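# Place the foam cube onto the desk

## Task

Set the foam cube down on the desk, open the gripper and move the robot away from it; the cube has to stay on the desk without the robot supporting it, and the robot must finish upright, neither toppled nor leaning.

## Robot and tools

ROBOT. A wheeled base carries a lifting column with a tilting head and two six-joint arms, each ending in a two-finger gripper. Shoulder height S = 0.90 m + column_m. Folded, as at the start, the robot is 0.73 m long, 0.62 m wide and S + 0.43 m tall, with its front 0.40 m ahead of the column. The base drives forward and back and turns in place. It cannot move sideways. An object may occasionally be nudged by something outside the robot.

FRAMES. Base frame: origin on the floor under the column, midway between the drive wheels; x forward, y left, z up. left_hand and right_hand are reported in this frame as the point where the fingers meet (the tips reach 8 mm further). quat_wxyz rotates (0, 0, 1) onto the finger direction; the hand's y axis runs along the opening. Odometry frame = base frame at scene start. base_odometry counts wheel rotation only, so slip shows as travel; heading is in -3.142 to 3.142, positive to the left.

execute_actions. Arguments: actions, a list holding one action or none (empty list only reports state and images), and cameras, a list of names from cam_head_left, cam_head_right, cam_left_wrist, cam_right_wrist, nav_camera, all (missing, null or ["all"] gives every camera; [] gives none). An action may contain:
- base: exactly one key. translate_m is a relative straight drive in metres, positive forward, -3 to 3. rotate_rad is a relative turn in place in radians, positive counter-clockwise seen from above, -3.2 to 3.2. Both count from where the base last reported itself. A move needing over 8.667 s at its top speed is refused.
- joints: one dictionary for the whole robot, keyed by joint name, each value an absolute target. column_m 0 to 0.8 m; head_tilt_rad -0.61 to 1.308 (0 level, positive down); per arm (left_ or right_ prefix) joint1_rad -2.879 to 2.879, joint2_rad 0 to 3.141, joint3_rad 0 to 3.019, joint4_rad -1.692 to 1.57, joint5_rad -1.57 to 1.57 (hand swings to the robot's right when positive), joint6_rad -2.094 to 2.094 (hand roll, clockwise seen from behind when positive), gripper_m 0 (closed) to 0.093 m fingertip gap. Tolerances for done: column 0.005, head 0.03, joints 1-6 0.045, 0.14, 0.09, 0.055, 0.03, 0.035, gripper 0.003.
- speeds: optional caps for this action only, translate_m 0.05 to 0.8 m/s, rotate_rad 0.1 to 1 rad/s (defaults are the maxima). They do not slow arms.
All motions in an action begin together. An unknown key or out-of-range number rejects the whole call. Joints or base left out may still push toward older targets. No action runs past 15 s. After a reported stop, the remaining motion calls in that reply are skipped.

wait(seconds 0 to 10) lets time pass and returns state and images. zoom_image(camera, region [x0, y0, x1, y1] in pixels from the top-left, at most 504 by 504) enlarges part of that camera's latest full image. read_manual(section "licences") gives only licence text. finished_scene(scene) ends the scene for good and reports success; call it only once the cube rests on the desk, the gripper is open and clear, and the robot is steady.

ARM GEOMETRY. With left_joint1_rad -1.57 or right_joint1_rad 1.57 and joints 5 and 6 at 0, the arm works in a vertical plane 0.23 m left or right of the column, pointing forward. Let a = j2 - 0.35, b = 1.05 + j2 - j3, c = b - j4 (c = 1.57 means fingers straight down). The hand point lies 0.12 + 0.39 sin a + 0.38 cos b + 0.25 cos c m ahead and S + 0.39 cos a - 0.38 sin b - 0.25 sin c m high. Example: j2, j3, j4 = 0.93, 0.78, 0.14 gives 0.60 m ahead, 0.25 m below S. Real hands sit up to 5 cm lower and nearer the column (about 12 cm with heavy or far loads); trust the reported hand position. Reach is about 1 m from the shoulder. Below 0.4 m height the base housing blocks a hand nearer than 0.45 m ahead. A foam cube is light, so fingers-down grasps 0.3 to 0.7 m ahead are safe.

GRIPPER. Fingers 7 cm long; outer span is 1 cm wider than the gap at the tips, 5 cm at the base. Body 10 cm wide, 7 cm thick; the wrist camera sits 9 cm back and sticks out 11 cm on one side. To grasp, command a gap smaller than the object; off_target is then normal. A reported gap staying 0.002 m or more above the target means something is held.

RESULTS. base_status and joint_status: done, off_target (stopped short, may still push), contact_stop (column or base only; the target is dropped), time_out, not_followed. joint command not followed plus a cause: line means a self-collision check withheld that arm's targets; back each moved joint off at least 0.05 rad, or move the other arm if named. on_its_own lists what the call did not command (held at = held target). motor_effort covers left_wheel and right_wheel (percent, peak in brackets). wheel_motors_off = 1 while the wheels are cut. base_tilt is in degrees, forward and right positive. If turned_by_wheels and turned_by_imu differ by over about 4 % and at least 0.05 rad, the base hit something or slipped. Joint torques are raw drive outputs with offsets. MOTOR HOT warns from 85 °C; an OVER-TEMPERATURE FAULT drops that arm.

COLUMN. Going down it halts with contact_stop when a hand or held object touches something, possibly 0.15 to 0.2 m later, and then refuses to descend until raised 0.2 m. It also stops on odd motor load; moving 0.05 m the other way frees it. To reach the floor, hold the hand fingers-down 0.45 to 0.5 m ahead at column_m 0.3, then lower.

AVOID. Never let the arms strike or press each other. A stalled base (contact_stop) should back off 0.05 m before turning. Desk tops between 0.30 m and S - 0.26 m can ride over the housing into the column. Pushing the base for about 3 s cuts the wheels for 2 s. Blocked arms keep pushing and overheat; send their reported positions back as targets. Small joint changes under 0.03 rad (0.08 for joints 2, 3) may not move anything; approach gently in 0.05 rad steps. Do not drop, slam or throw the cube, and do not tip the robot.

Each tool is called after "Request:" by a JSON object that holds its "api" and its "payload".

## Session

Request:
{"api": "execute_actions", "payload": {"actions": []}}

Scene clock: 0.00 s.
Joint torques (N m, as the arm reports them, + toward a larger angle): no reading
base_odometry: x=+0.000 y=+0.000 heading=+0.000 (m, m, rad; odometry frame)
turned_by_wheels: +0.000 (rad since the last result)
turned_by_imu: +0.000 (rad since the last result)
base_tilt: forward=+0.6 right=+0.4 (deg)
base_status: not commanded
joint_positions: column_m=+0.556 head_tilt_rad=+0.893 left_joint1_rad=-1.540 left_joint2_rad=+0.847 left_joint3_rad=+0.370 left_joint4_rad=-0.922 left_joint5_rad=+0.055 left_joint6_rad=-0.068 left_gripper_m=+0.095 right_joint1_rad=+1.574 right_joint2_rad=+0.896 right_joint3_rad=+0.386 right_joint4_rad=-0.959 right_joint5_rad=+0.042 right_joint6_rad=+0.091 right_gripper_m=+0.095
joint_status: not commanded
wheel_motors_off: 0
motor_effort: left_wheel=+3 right_wheel=+1 (%)
left_hand: x=+0.1379 y=+0.2212 z=+1.2574 quat_wxyz=(+0.424, +0.055, -0.904, +0.002) (m; base frame)
right_hand: x=+0.1306 y=-0.2321 z=+1.2613 quat_wxyz=(+0.454, -0.030, -0.889, +0.038) (m; base frame)
pictures: cam_head_left, cam_head_right, cam_left_wrist, cam_right_wrist, nav_camera
Images, in order (width x height): cam_head_left 896x504, cam_head_right 896x504, cam_left_wrist 616x616, cam_right_wrist 616x616, nav_camera 896x504.

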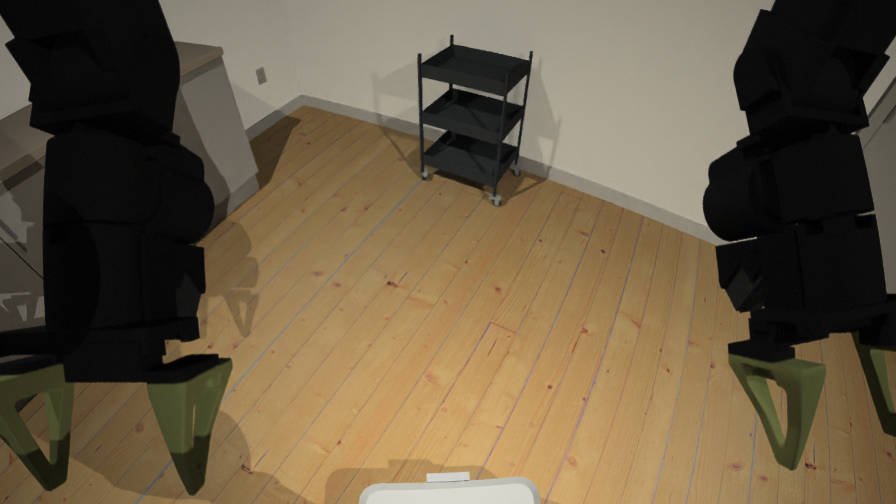

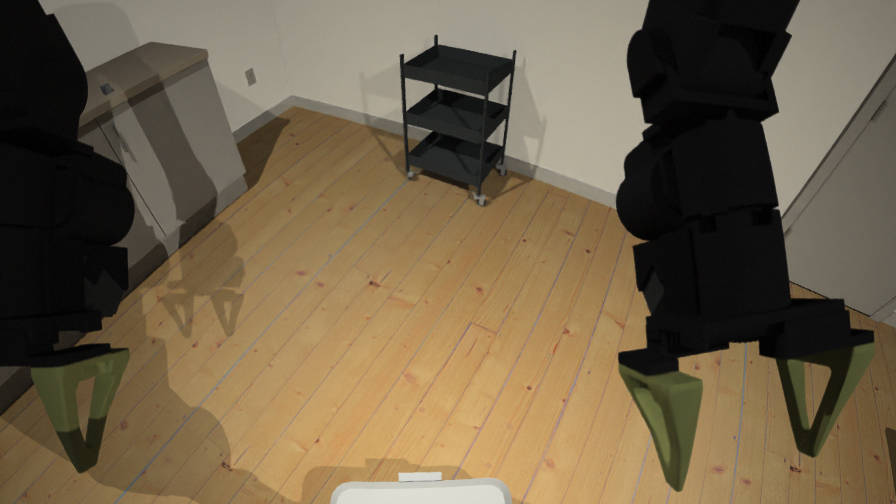

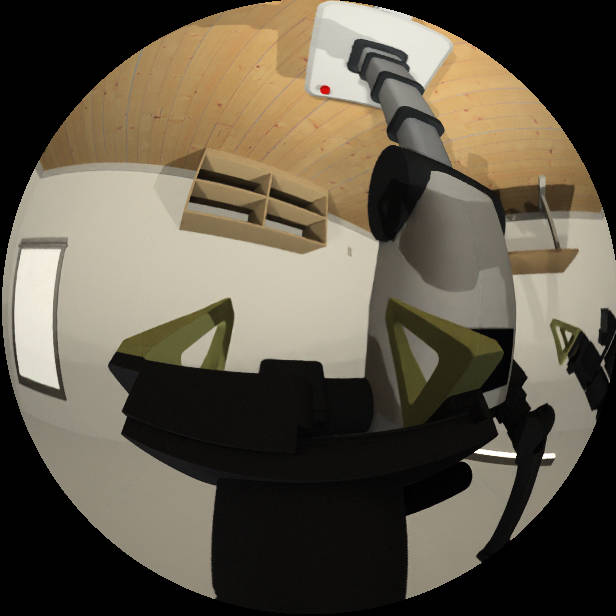

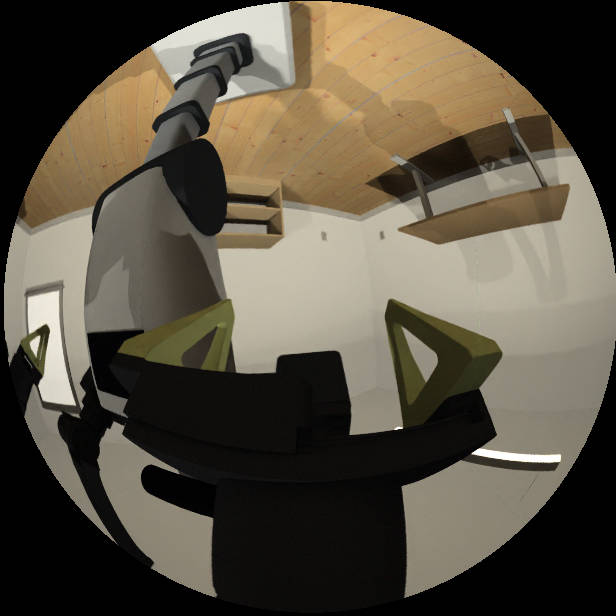

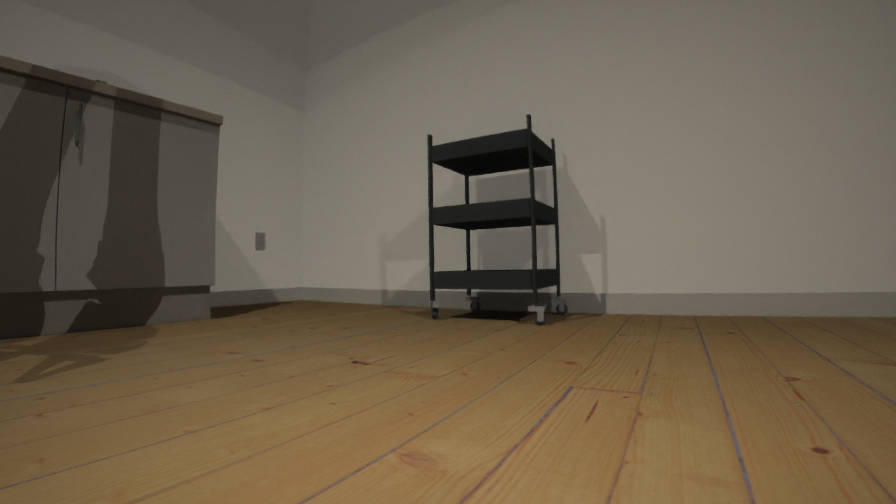

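Request:
{"api": "execute_actions", "payload": {"actions": [{"base":{"rotate_rad":-1.6},"joints":{"head_tilt_rad":0.55}}], "cameras": ["cam_head_left","nav_camera"]}}

Scene clock: 8.27 s.
Joint torques (N m, as the arm reports them, + toward a larger angle): left_arm=[ 0.62 -7.74 -0.42 -1.46 -0.05  0.01] | right_arm=[-0.72 -8.62 -1.45 -0.96 -0.06  0.07]
base_odometry: x=+0.000 y=+0.000 heading=-1.599 (m, m, rad; odometry frame)
turned_by_wheels: -1.599 (rad since the last result)
turned_by_imu: -1.584 (rad since the last result)
base_tilt: forward=+0.5 right=+0.4 (deg)
base_status: done
joint_positions: column_m=+0.556 head_tilt_rad=+0.568 left_joint1_rad=-1.540 left_joint2_rad=+0.847 left_joint3_rad=+0.370 left_joint4_rad=-0.922 left_joint5_rad=+0.055 left_joint6_rad=-0.068 left_gripper_m=+0.095 right_joint1_rad=+1.574 right_joint2_rad=+0.896 right_joint3_rad=+0.386 right_joint4_rad=-0.959 right_joint5_rad=+0.042 right_joint6_rad=+0.091 right_gripper_m=+0.095
joint_status: all done
wheel_motors_off: 0
motor_effort: left_wheel=+3(32) right_wheel=-3(28) (%)
left_hand: x=+0.1379 y=+0.2212 z=+1.2574 quat_wxyz=(+0.424, +0.055, -0.904, +0.002) (m; base frame)
right_hand: x=+0.1306 y=-0.2321 z=+1.2613 quat_wxyz=(+0.454, -0.030, -0.889, +0.038) (m; base frame)
pictures: cam_head_left, nav_camera
Images, in order (width x height): cam_head_left 896x504, nav_camera 896x504.

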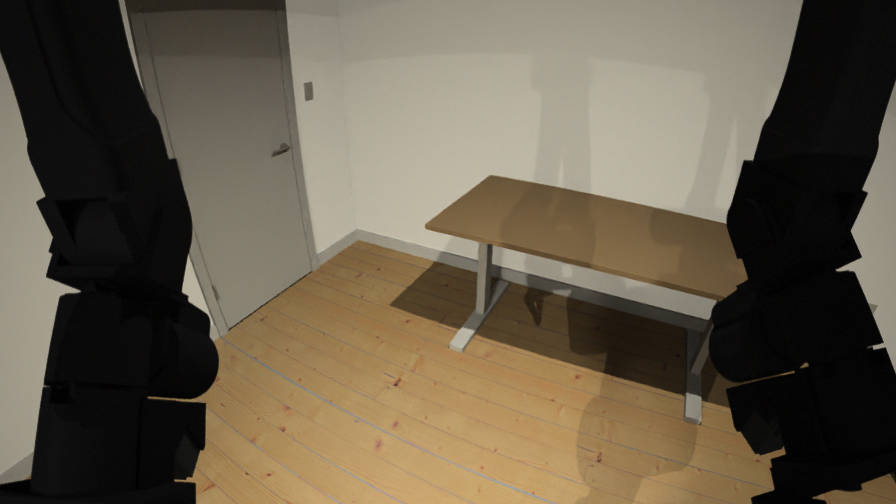

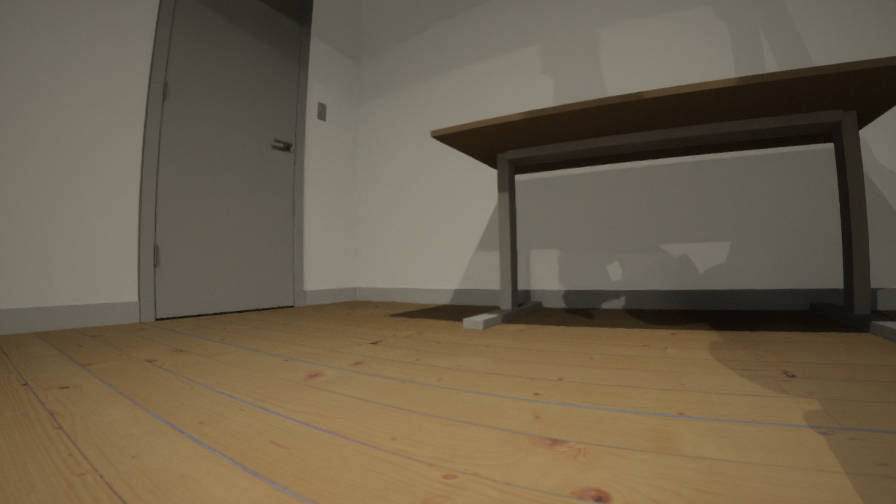

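Desk found. Now find the cube.

Request:
{"api": "execute_actions", "payload": {"actions": [{"base":{"rotate_rad":-1.5}}], "cameras": ["cam_head_left","nav_camera"]}}

Scene clock: 12.57 s.
Joint torques (N m, as the arm reports them, + toward a larger angle): left_arm=[ 0.58 -7.4  -0.41 -1.43 -0.05  0.01] | right_arm=[-0.7  -8.66 -1.6  -0.92 -0.06  0.07]
base_odometry: x=+0.000 y=+0.000 heading=-3.098 (m, m, rad; odometry frame)
turned_by_wheels: -1.499 (rad since the last result)
turned_by_imu: -1.488 (rad since the last result)
base_tilt: forward=+0.6 right=+0.3 (deg)
base_status: done
joint_positions: column_m=+0.556 head_tilt_rad=+0.568 left_joint1_rad=-1.540 left_joint2_rad=+0.847 left_joint3_rad=+0.370 left_joint4_rad=-0.922 left_joint5_rad=+0.055 left_joint6_rad=-0.068 left_gripper_m=+0.095 right_joint1_rad=+1.574 right_joint2_rad=+0.896 right_joint3_rad=+0.386 right_joint4_rad=-0.959 right_joint5_rad=+0.042 right_joint6_rad=+0.091 right_gripper_m=+0.095
joint_status: not commanded
wheel_motors_off: 0
motor_effort: left_wheel=+3(23) right_wheel=-3(23) (%)
left_hand: x=+0.1379 y=+0.2212 z=+1.2574 quat_wxyz=(+0.424, +0.055, -0.904, +0.002) (m; base frame)
right_hand: x=+0.1306 y=-0.2321 z=+1.2613 quat_wxyz=(+0.454, -0.030, -0.889, +0.038) (m; base frame)
pictures: cam_head_left, nav_camera
Images, in order (width x height): cam_head_left 896x504, nav_camera 896x504.

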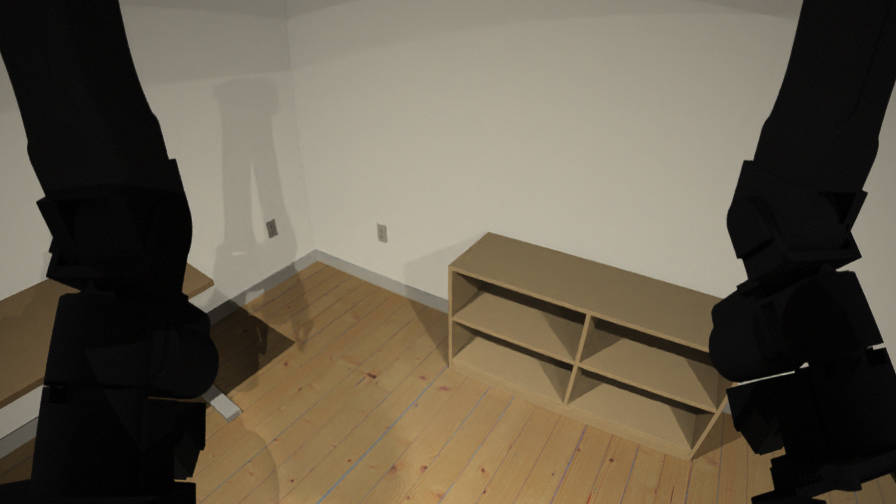

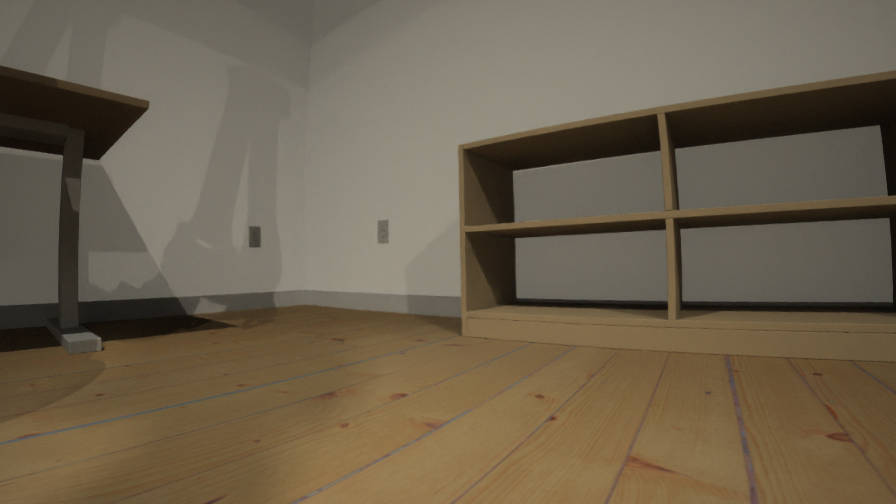

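Request:
{"api": "execute_actions", "payload": {"actions": [{"base":{"rotate_rad":-1.5}}], "cameras": ["cam_head_left","cam_head_right","nav_camera"]}}

Scene clock: 16.77 s.
Joint torques (N m, as the arm reports them, + toward a larger angle): left_arm=[ 0.62 -7.61 -0.4  -1.39 -0.05  0.  ] | right_arm=[-0.69 -8.65 -1.59 -0.89 -0.06  0.07]
base_odometry: x=+0.000 y=+0.000 heading=+1.686 (m, m, rad; odometry frame)
turned_by_wheels: -1.499 (rad since the last result)
turned_by_imu: -1.488 (rad since the last result)
base_tilt: forward=+0.6 right=+0.5 (deg)
base_status: done
joint_positions: column_m=+0.556 head_tilt_rad=+0.568 left_joint1_rad=-1.540 left_joint2_rad=+0.847 left_joint3_rad=+0.370 left_joint4_rad=-0.922 left_joint5_rad=+0.055 left_joint6_rad=-0.068 left_gripper_m=+0.095 right_joint1_rad=+1.574 right_joint2_rad=+0.896 right_joint3_rad=+0.386 right_joint4_rad=-0.959 right_joint5_rad=+0.042 right_joint6_rad=+0.091 right_gripper_m=+0.095
joint_status: not commanded
wheel_motors_off: 0
motor_effort: left_wheel=+3(23) right_wheel=-3(23) (%)
left_hand: x=+0.1379 y=+0.2212 z=+1.2574 quat_wxyz=(+0.424, +0.055, -0.904, +0.002) (m; base frame)
right_hand: x=+0.1306 y=-0.2321 z=+1.2613 quat_wxyz=(+0.454, -0.030, -0.889, +0.038) (m; base frame)
pictures: cam_head_left, cam_head_right, nav_camera
Images, in order (width x height): cam_head_left 896x504, cam_head_right 896x504, nav_camera 896x504.

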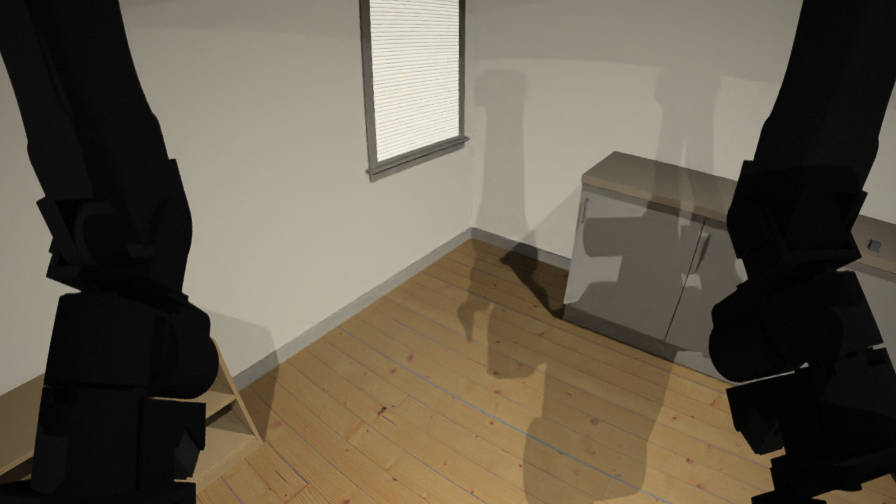

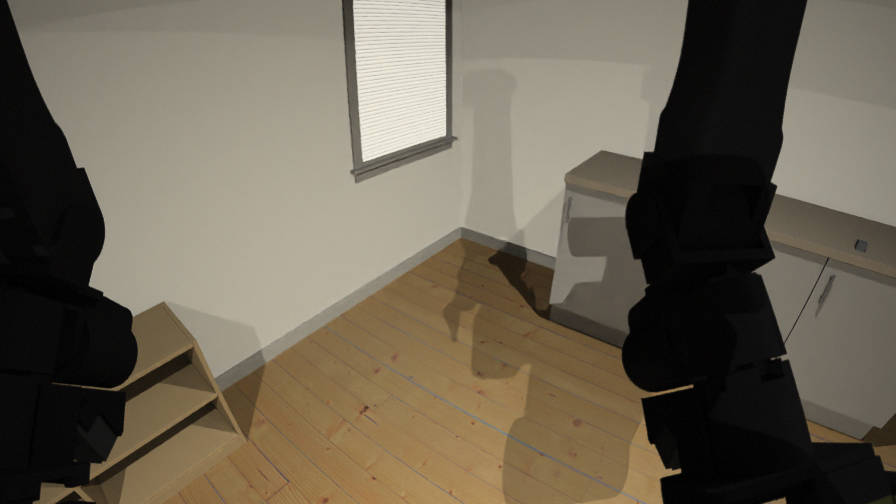

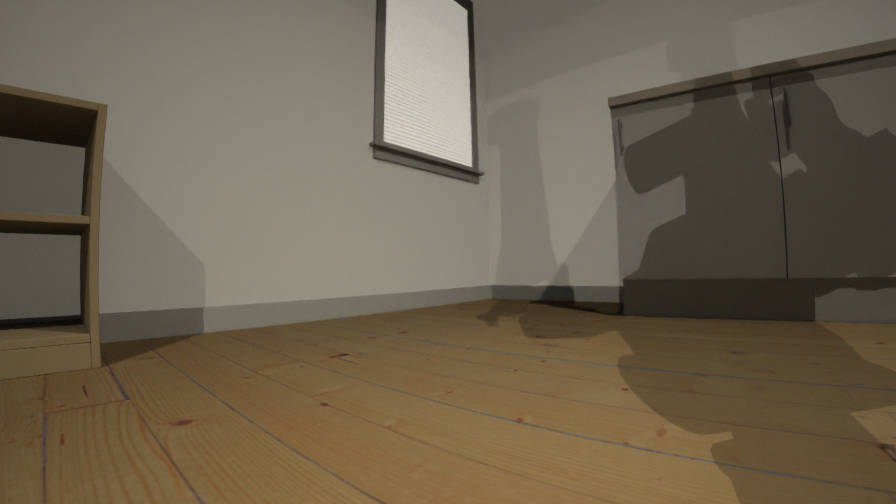

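The cube seems to be on the counter.

Request:
{"api": "zoom_image", "payload": {"camera": "cam_head_right", "region": [780, 200, 896, 290]}}

Request:
{"api": "execute_actions", "payload": {"actions": [{"base":{"rotate_rad":-0.9},"joints":{"head_tilt_rad":0.45}}], "cameras": ["cam_head_left","cam_head_right","nav_camera"]}}

Region (780, 200, 896, 290) of cam_head_right's 896x504 image, scaled by 4.345, with more detail than that image has; it fills the top 391 rows of this view, and the rest is white.

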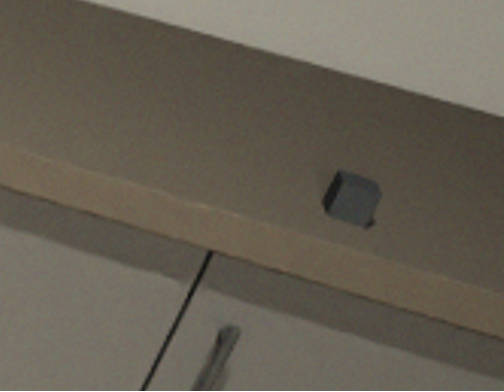

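Scene clock: 22.30 s.
Joint torques (N m, as the arm reports them, + toward a larger angle): left_arm=[ 0.59 -7.58 -0.43 -1.41 -0.05  0.01] | right_arm=[-0.72 -8.73 -1.54 -0.91 -0.06  0.07]
base_odometry: x=+0.000 y=+0.000 heading=+0.786 (m, m, rad; odometry frame)
turned_by_wheels: -0.899 (rad since the last result)
turned_by_imu: -0.893 (rad since the last result)
base_tilt: forward=+0.6 right=+0.4 (deg)
base_status: done
joint_positions: column_m=+0.556 head_tilt_rad=+0.469 left_joint1_rad=-1.540 left_joint2_rad=+0.847 left_joint3_rad=+0.370 left_joint4_rad=-0.922 left_joint5_rad=+0.055 left_joint6_rad=-0.068 left_gripper_m=+0.095 right_joint1_rad=+1.574 right_joint2_rad=+0.896 right_joint3_rad=+0.386 right_joint4_rad=-0.959 right_joint5_rad=+0.042 right_joint6_rad=+0.091 right_gripper_m=+0.095
joint_status: all done
wheel_motors_off: 0
motor_effort: left_wheel=+3(22) right_wheel=-3(23) (%)
left_hand: x=+0.1379 y=+0.2212 z=+1.2574 quat_wxyz=(+0.424, +0.055, -0.904, +0.002) (m; base frame)
right_hand: x=+0.1306 y=-0.2321 z=+1.2613 quat_wxyz=(+0.454, -0.030, -0.889, +0.038) (m; base frame)
pictures: cam_head_left, cam_head_right, nav_camera
Images, in order (width x height): cam_head_left 896x504, cam_head_right 896x504, nav_camera 896x504.

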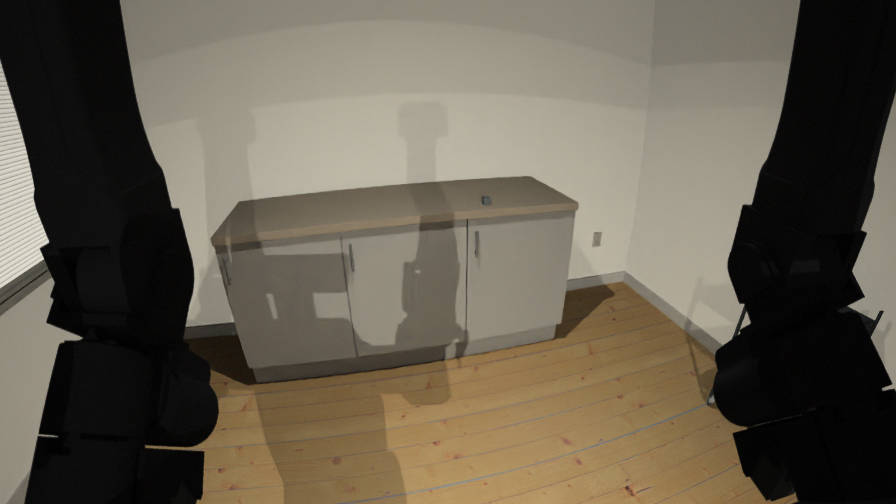

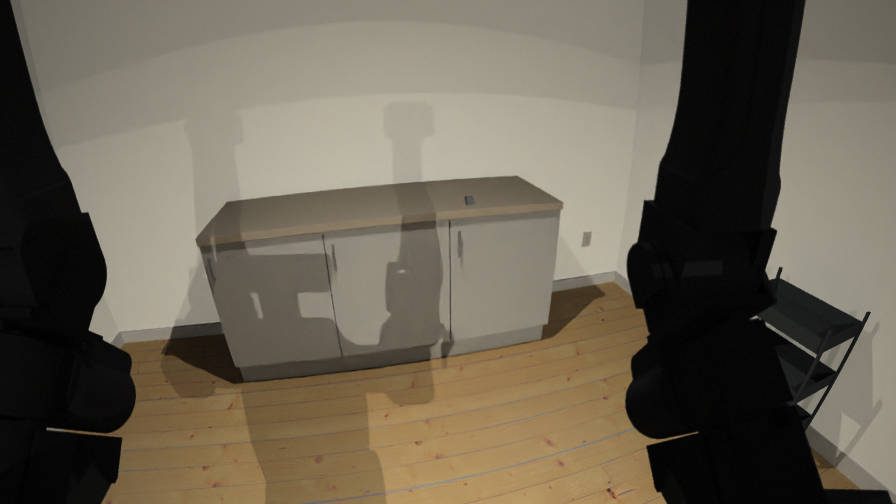

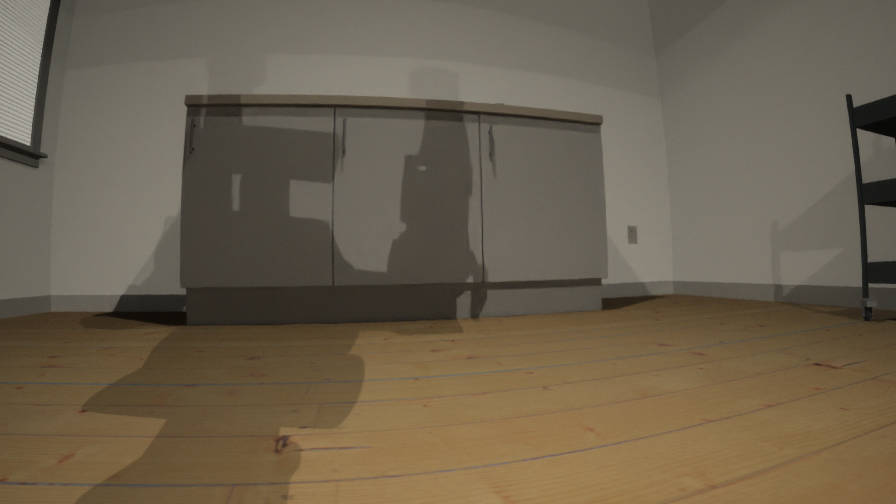

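Request:
{"api": "execute_actions", "payload": {"actions": [{"base":{"translate_m":0.7},"joints":{"head_tilt_rad":0.6,"right_joint1_rad":1.57,"right_joint2_rad":1.2,"right_joint3_rad":1.08,"right_joint4_rad":-0.37,"right_joint5_rad":0,"right_joint6_rad":0}}], "cameras": ["cam_head_left","cam_head_right","nav_camera"]}}

Scene clock: 68.13 s.
Joint torques (N m, as the arm reports them, + toward a larger angle): left_arm=[ 0.63 -7.61 -0.55 -1.45 -0.05  0.01] | right_arm=[ -1.   -18.92   4.14   0.62  -0.2   -0.03]
base_odometry: x=+0.495 y=+0.495 heading=+0.786 (m, m, rad; odometry frame)
turned_by_wheels: +0.000 (rad since the last result)
turned_by_imu: -0.003 (rad since the last result)
base_tilt: forward=+0.7 right=+0.3 (deg)
base_status: done
joint_positions: column_m=+0.556 head_tilt_rad=+0.604 left_joint1_rad=-1.540 left_joint2_rad=+0.847 left_joint3_rad=+0.371 left_joint4_rad=-0.922 left_joint5_rad=+0.055 left_joint6_rad=-0.068 left_gripper_m=+0.095 right_joint1_rad=+1.574 right_joint2_rad=+1.195 right_joint3_rad=+1.076 right_joint4_rad=-0.369 right_joint5_rad=+0.003 right_joint6_rad=+0.008 right_gripper_m=+0.095
joint_status: all done
wheel_motors_off: 0
motor_effort: left_wheel=-1(43) right_wheel=+1(46) (%)
left_hand: x=+0.1387 y=+0.2212 z=+1.2571 quat_wxyz=(+0.423, +0.055, -0.904, +0.002) (m; base frame)
right_hand: x=+0.5721 y=-0.2245 z=+1.1161 quat_wxyz=(-0.018, -0.003, -1.000, +0.000) (m; base frame)
pictures: cam_head_left, cam_head_right, nav_camera
Images, in order (width x height): cam_head_left 896x504, cam_head_right 896x504, nav_camera 896x504.

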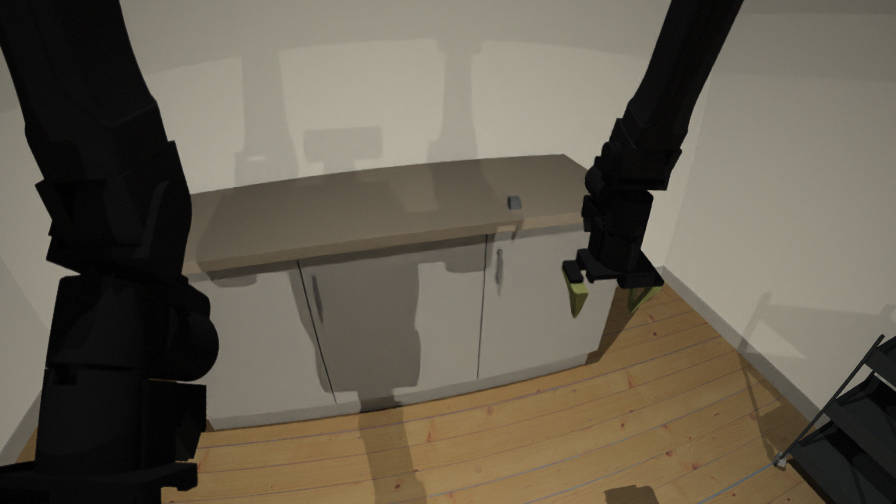

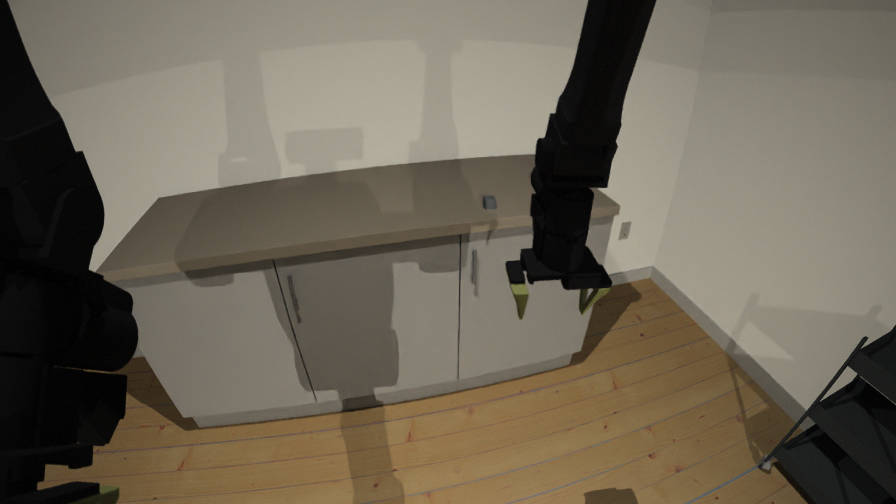

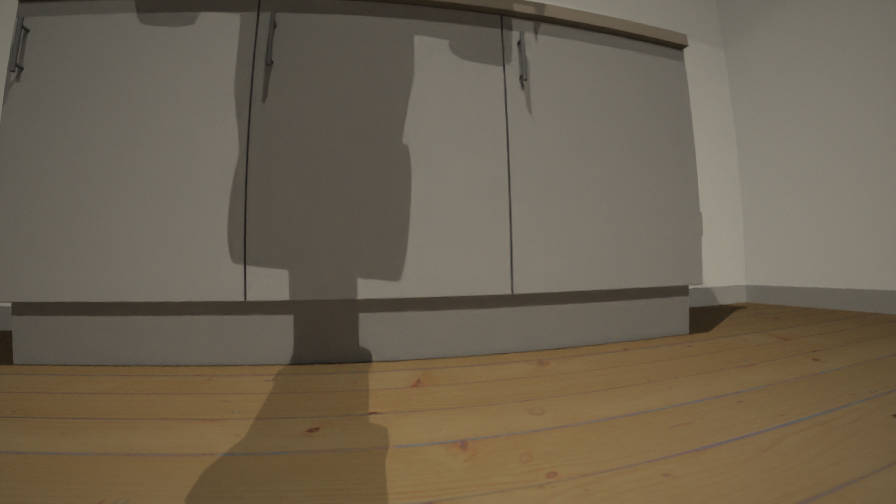

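Request:
{"api": "execute_actions", "payload": {"actions": [{"base":{"translate_m":0.68},"joints":{"head_tilt_rad":0.85,"right_joint1_rad":1.61,"right_joint2_rad":1.46,"right_joint3_rad":1.6,"right_joint4_rad":-0.65}}], "cameras": ["cam_head_left","cam_right_wrist","nav_camera"]}}

Scene clock: 120.93 s.
Joint torques (N m, as the arm reports them, + toward a larger angle): left_arm=[ 0.54 -7.62 -0.54 -1.37 -0.05  0.01] | right_arm=[ -0.44 -24.12   7.12   0.58  -0.19  -0.03]
base_odometry: x=+0.975 y=+0.976 heading=+0.786 (m, m, rad; odometry frame)
turned_by_wheels: +0.000 (rad since the last result)
turned_by_imu: -0.002 (rad since the last result)
base_tilt: forward=+0.6 right=+0.4 (deg)
base_status: done
joint_positions: column_m=+0.556 head_tilt_rad=+0.852 left_joint1_rad=-1.540 left_joint2_rad=+0.847 left_joint3_rad=+0.371 left_joint4_rad=-0.922 left_joint5_rad=+0.055 left_joint6_rad=-0.068 left_gripper_m=+0.095 right_joint1_rad=+1.612 right_joint2_rad=+1.454 right_joint3_rad=+1.584 right_joint4_rad=-0.648 right_joint5_rad=+0.002 right_joint6_rad=+0.008 right_gripper_m=+0.095
joint_status: all done
wheel_motors_off: 0
motor_effort: left_wheel=+0(26) right_wheel=+0(28) (%)
left_hand: x=+0.1387 y=+0.2212 z=+1.2571 quat_wxyz=(+0.423, +0.055, -0.904, +0.002) (m; base frame)
right_hand: x=+0.7014 y=-0.1998 z=+1.0816 quat_wxyz=(-0.003, +0.006, -1.000, -0.017) (m; base frame)
pictures: cam_head_left, cam_right_wrist, nav_camera
Images, in order (width x height): cam_head_left 896x504, cam_right_wrist 616x616, nav_camera 896x504.

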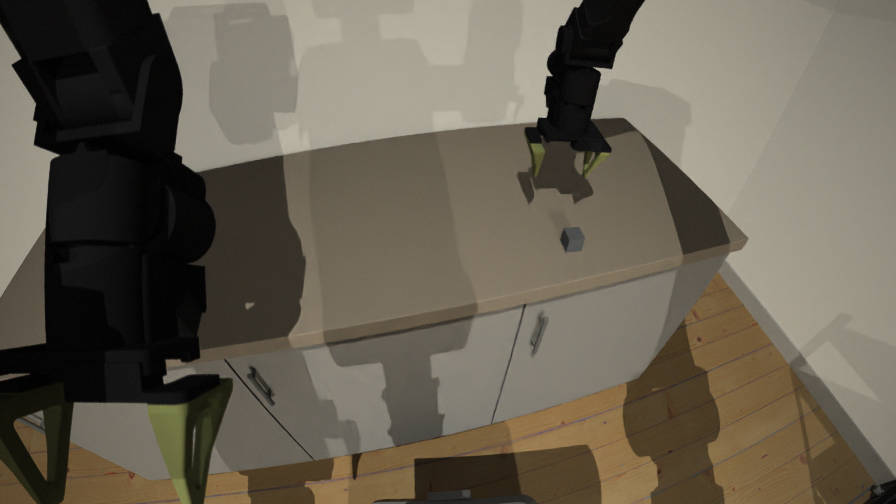

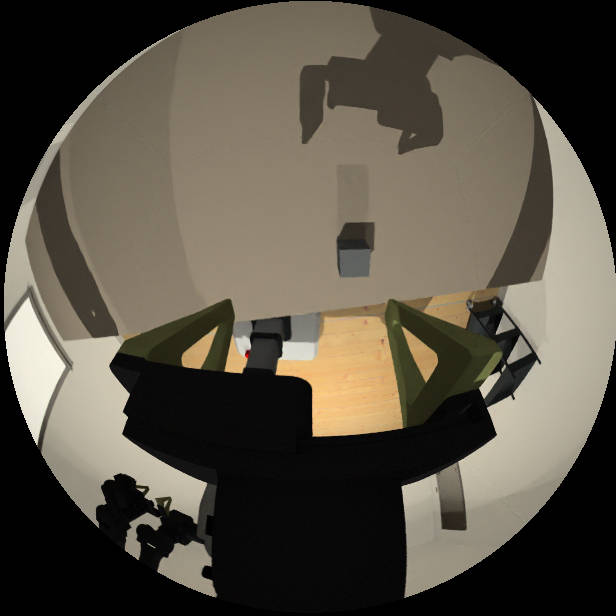

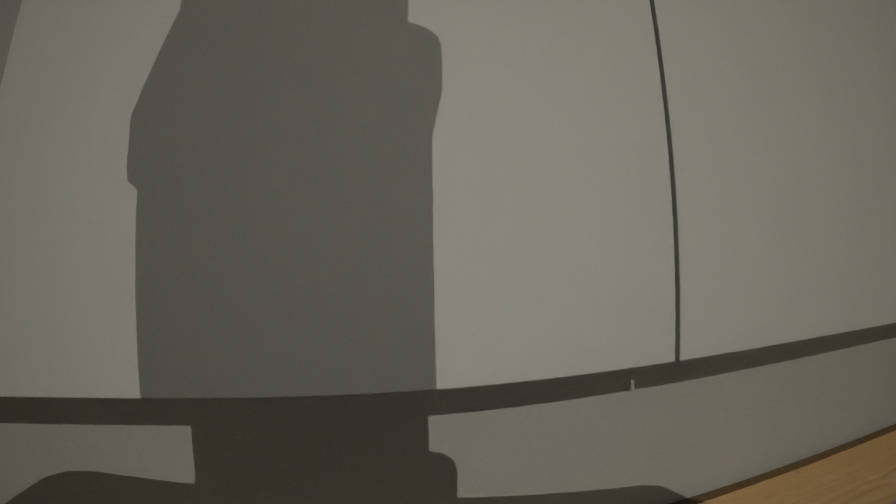

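Request:
{"api": "execute_actions", "payload": {"actions": [{"joints":{"right_joint1_rad":1.54,"right_joint2_rad":1.6,"right_joint3_rad":1.6,"right_joint4_rad":-0.52}}], "cameras": ["cam_head_left","cam_right_wrist"]}}

Scene clock: 148.40 s.
Joint torques (N m, as the arm reports them, + toward a larger angle): left_arm=[ 0.6  -7.53 -0.53 -1.42 -0.05  0.  ] | right_arm=[ -0.98 -25.14   5.62   0.73  -0.1   -0.02]
base_odometry: x=+0.975 y=+0.976 heading=+0.786 (m, m, rad; odometry frame)
turned_by_wheels: +0.000 (rad since the last result)
turned_by_imu: -0.002 (rad since the last result)
base_tilt: forward=+0.6 right=+0.4 (deg)
base_status: not commanded
joint_positions: column_m=+0.556 head_tilt_rad=+0.852 left_joint1_rad=-1.540 left_joint2_rad=+0.847 left_joint3_rad=+0.371 left_joint4_rad=-0.922 left_joint5_rad=+0.055 left_joint6_rad=-0.068 left_gripper_m=+0.095 right_joint1_rad=+1.534 right_joint2_rad=+1.615 right_joint3_rad=+1.586 right_joint4_rad=-0.524 right_joint5_rad=+0.001 right_joint6_rad=+0.008 right_gripper_m=+0.095
joint_status: all done
wheel_motors_off: 0
motor_effort: left_wheel=+0(1) right_wheel=+1(1) (%)
left_hand: x=+0.1387 y=+0.2212 z=+1.2571 quat_wxyz=(+0.423, +0.055, -0.904, +0.002) (m; base frame)
right_hand: x=+0.6650 y=-0.2512 z=+0.9915 quat_wxyz=(+0.015, -0.013, -1.000, +0.016) (m; base frame)
pictures: cam_head_left, cam_right_wrist
Images, in order (width x height): cam_head_left 896x504, cam_right_wrist 616x616.

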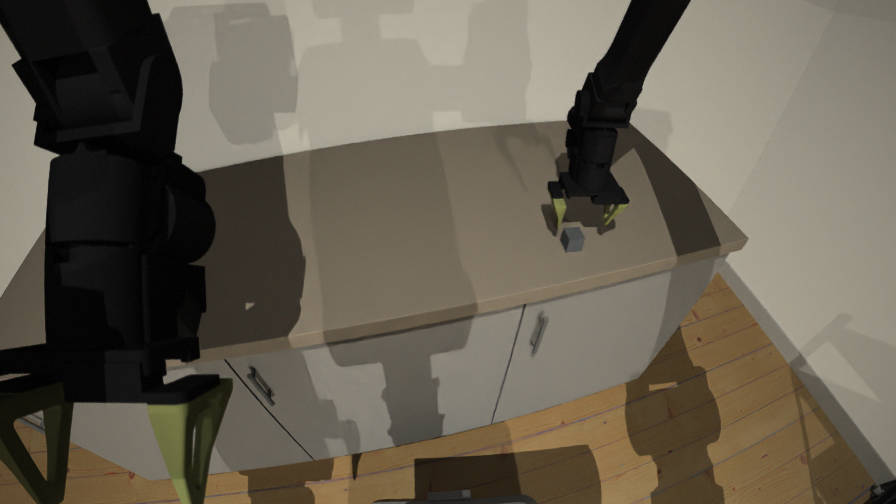

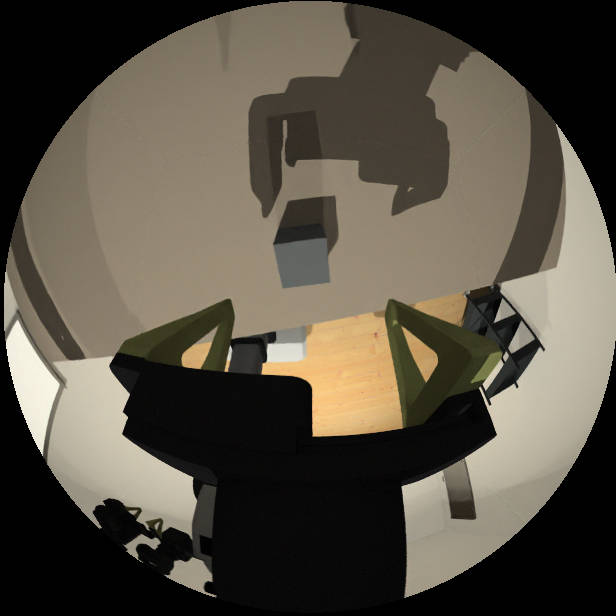

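Request:
{"api": "zoom_image", "payload": {"camera": "cam_right_wrist", "region": [220, 170, 420, 330]}}

Request:
{"api": "zoom_image", "payload": {"camera": "cam_head_left", "region": [520, 170, 660, 280]}}

Region (220, 170, 420, 330) of cam_right_wrist's 616x616 image, scaled by 2.520, with more detail than that image has; it fills the top 403 rows of this view, and the rest is white.

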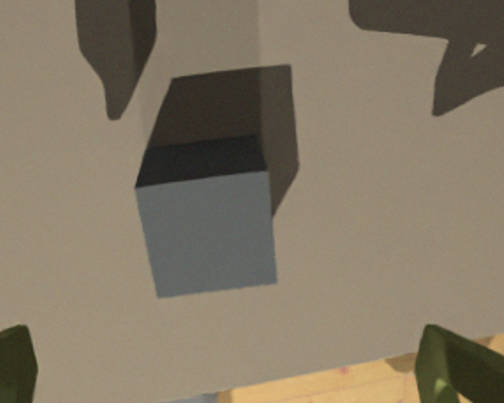

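Region (520, 170, 660, 280) of cam_head_left's 896x504 image, scaled by 3.600, with more detail than that image has; it fills the top 396 rows of this view, and the rest is white.

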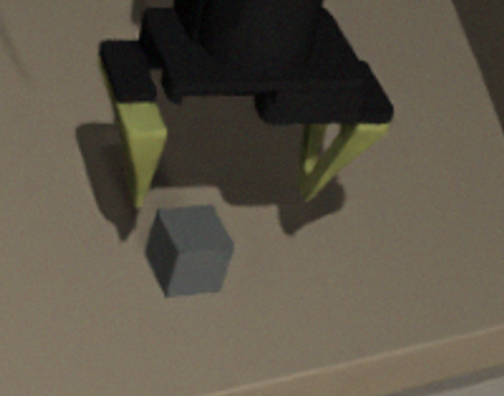

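Request:
{"api": "execute_actions", "payload": {"actions": [{"joints":{"column_m":0.516}}], "cameras": ["cam_head_left","cam_right_wrist"]}}

Request:
{"api": "zoom_image", "payload": {"camera": "cam_head_left", "region": [520, 170, 660, 280]}}

Scene clock: 188.40 s.
Joint torques (N m, as the arm reports them, + toward a larger angle): left_arm=[ 0.52 -7.54 -0.5  -1.4  -0.05  0.01] | right_arm=[ -0.88 -24.99   5.55   0.68  -0.1   -0.02]
base_odometry: x=+0.975 y=+0.976 heading=+0.786 (m, m, rad; odometry frame)
turned_by_wheels: +0.000 (rad since the last result)
turned_by_imu: -0.002 (rad since the last result)
base_tilt: forward=+0.7 right=+0.4 (deg)
base_status: not commanded
joint_positions: column_m=+0.516 head_tilt_rad=+0.852 left_joint1_rad=-1.540 left_joint2_rad=+0.847 left_joint3_rad=+0.371 left_joint4_rad=-0.922 left_joint5_rad=+0.055 left_joint6_rad=-0.068 left_gripper_m=+0.095 right_joint1_rad=+1.534 right_joint2_rad=+1.613 right_joint3_rad=+1.586 right_joint4_rad=-0.524 right_joint5_rad=+0.001 right_joint6_rad=+0.008 right_gripper_m=+0.095
joint_status: all done
wheel_motors_off: 0
motor_effort: left_wheel=-1(1) right_wheel=+1(1) (%)
left_hand: x=+0.1387 y=+0.2212 z=+1.2167 quat_wxyz=(+0.423, +0.055, -0.904, +0.002) (m; base frame)
right_hand: x=+0.6659 y=-0.2511 z=+0.9521 quat_wxyz=(+0.014, -0.013, -1.000, +0.016) (m; base frame)
pictures: cam_head_left, cam_right_wrist
Images, in order (width x height): cam_head_left 896x504, cam_right_wrist 616x616.

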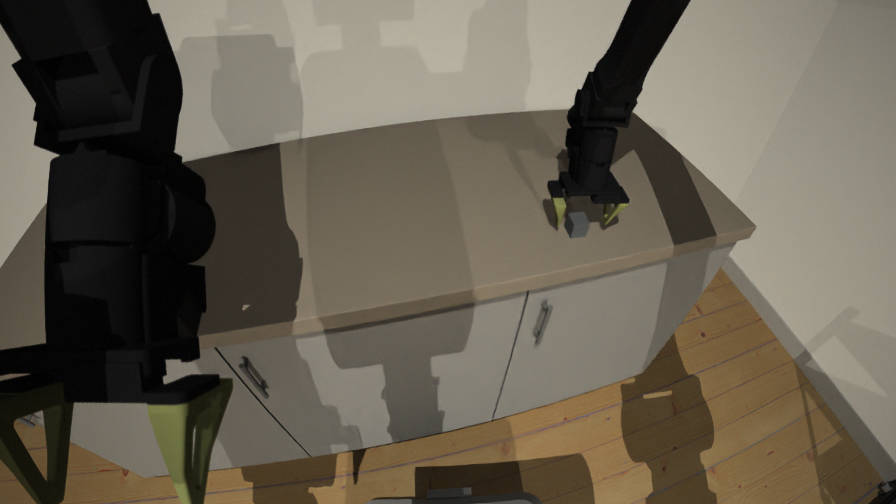

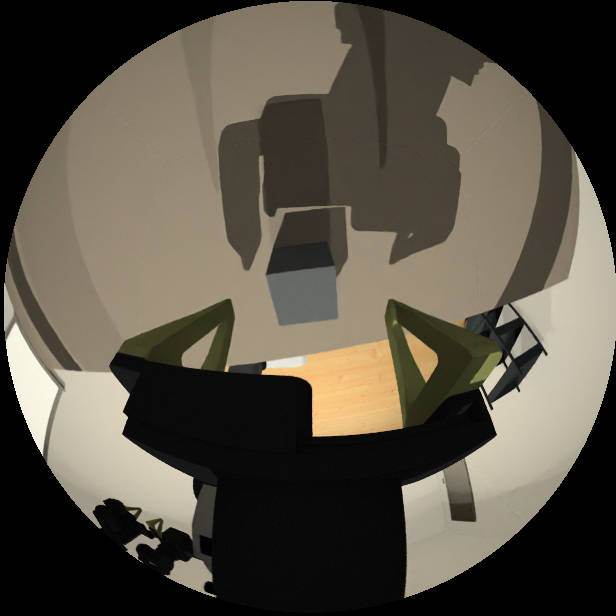

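Region (520, 170, 660, 280) of cam_head_left's 896x504 image, scaled by 3.600, with more detail than that image has; it fills the top 396 rows of this view, and the rest is white.

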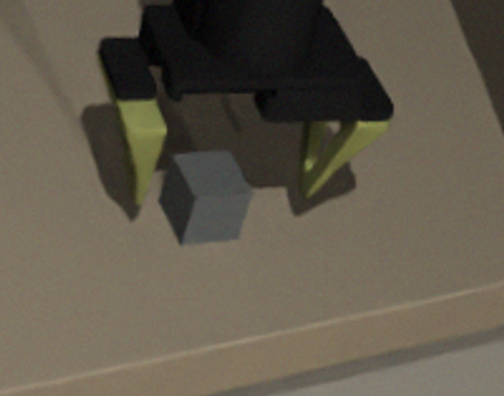

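Request:
{"api": "execute_actions", "payload": {"actions": [{"joints":{"column_m":0.494}}], "cameras": ["cam_head_left","cam_right_wrist"]}}

Request:
{"api": "zoom_image", "payload": {"camera": "cam_head_left", "region": [520, 170, 660, 280]}}

Scene clock: 231.23 s.
Joint torques (N m, as the arm reports them, + toward a larger angle): left_arm=[ 0.56 -7.55 -0.51 -1.41 -0.05  0.01] | right_arm=[ -0.89 -25.09   5.65   0.77  -0.1   -0.02]
base_odometry: x=+0.975 y=+0.976 heading=+0.786 (m, m, rad; odometry frame)
turned_by_wheels: +0.000 (rad since the last result)
turned_by_imu: -0.002 (rad since the last result)
base_tilt: forward=+0.6 right=+0.4 (deg)
base_status: not commanded
joint_positions: column_m=+0.494 head_tilt_rad=+0.852 left_joint1_rad=-1.540 left_joint2_rad=+0.847 left_joint3_rad=+0.371 left_joint4_rad=-0.922 left_joint5_rad=+0.055 left_joint6_rad=-0.068 left_gripper_m=+0.095 right_joint1_rad=+1.534 right_joint2_rad=+1.612 right_joint3_rad=+1.586 right_joint4_rad=-0.524 right_joint5_rad=+0.001 right_joint6_rad=+0.008 right_gripper_m=+0.095
joint_status: all done
wheel_motors_off: 0
motor_effort: left_wheel=-1(1) right_wheel=+1(1) (%)
left_hand: x=+0.1387 y=+0.2212 z=+1.1947 quat_wxyz=(+0.423, +0.055, -0.904, +0.002) (m; base frame)
right_hand: x=+0.6662 y=-0.2511 z=+0.9305 quat_wxyz=(+0.013, -0.013, -1.000, +0.016) (m; base frame)
pictures: cam_head_left, cam_right_wrist
Images, in order (width x height): cam_head_left 896x504, cam_right_wrist 616x616.

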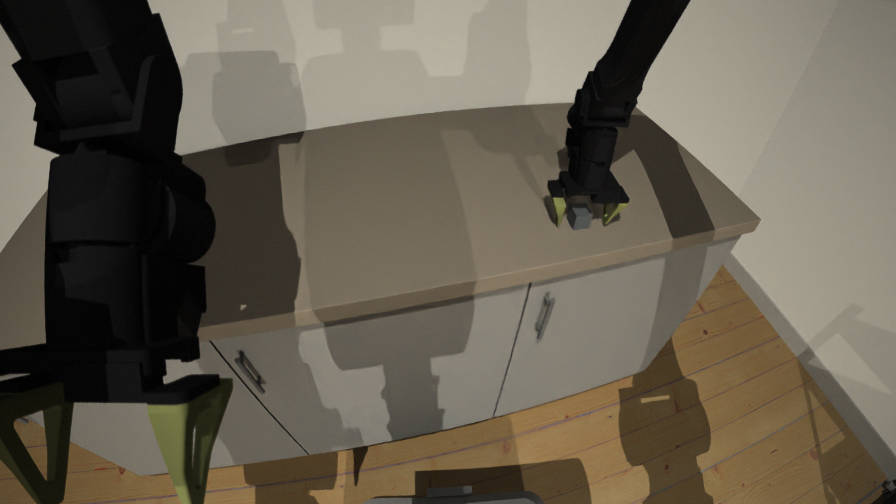

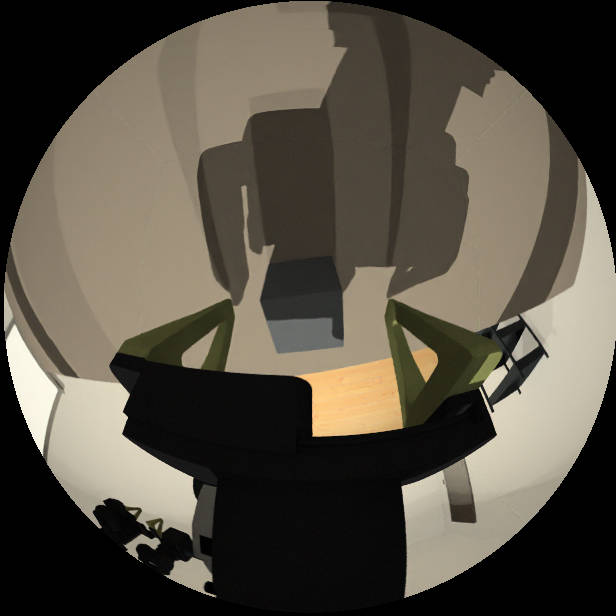

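Region (520, 170, 660, 280) of cam_head_left's 896x504 image, scaled by 3.600, with more detail than that image has; it fills the top 396 rows of this view, and the rest is white.

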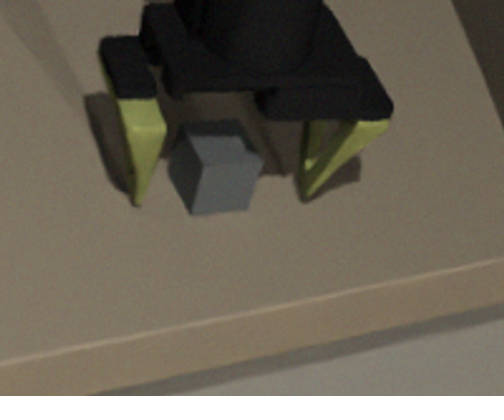

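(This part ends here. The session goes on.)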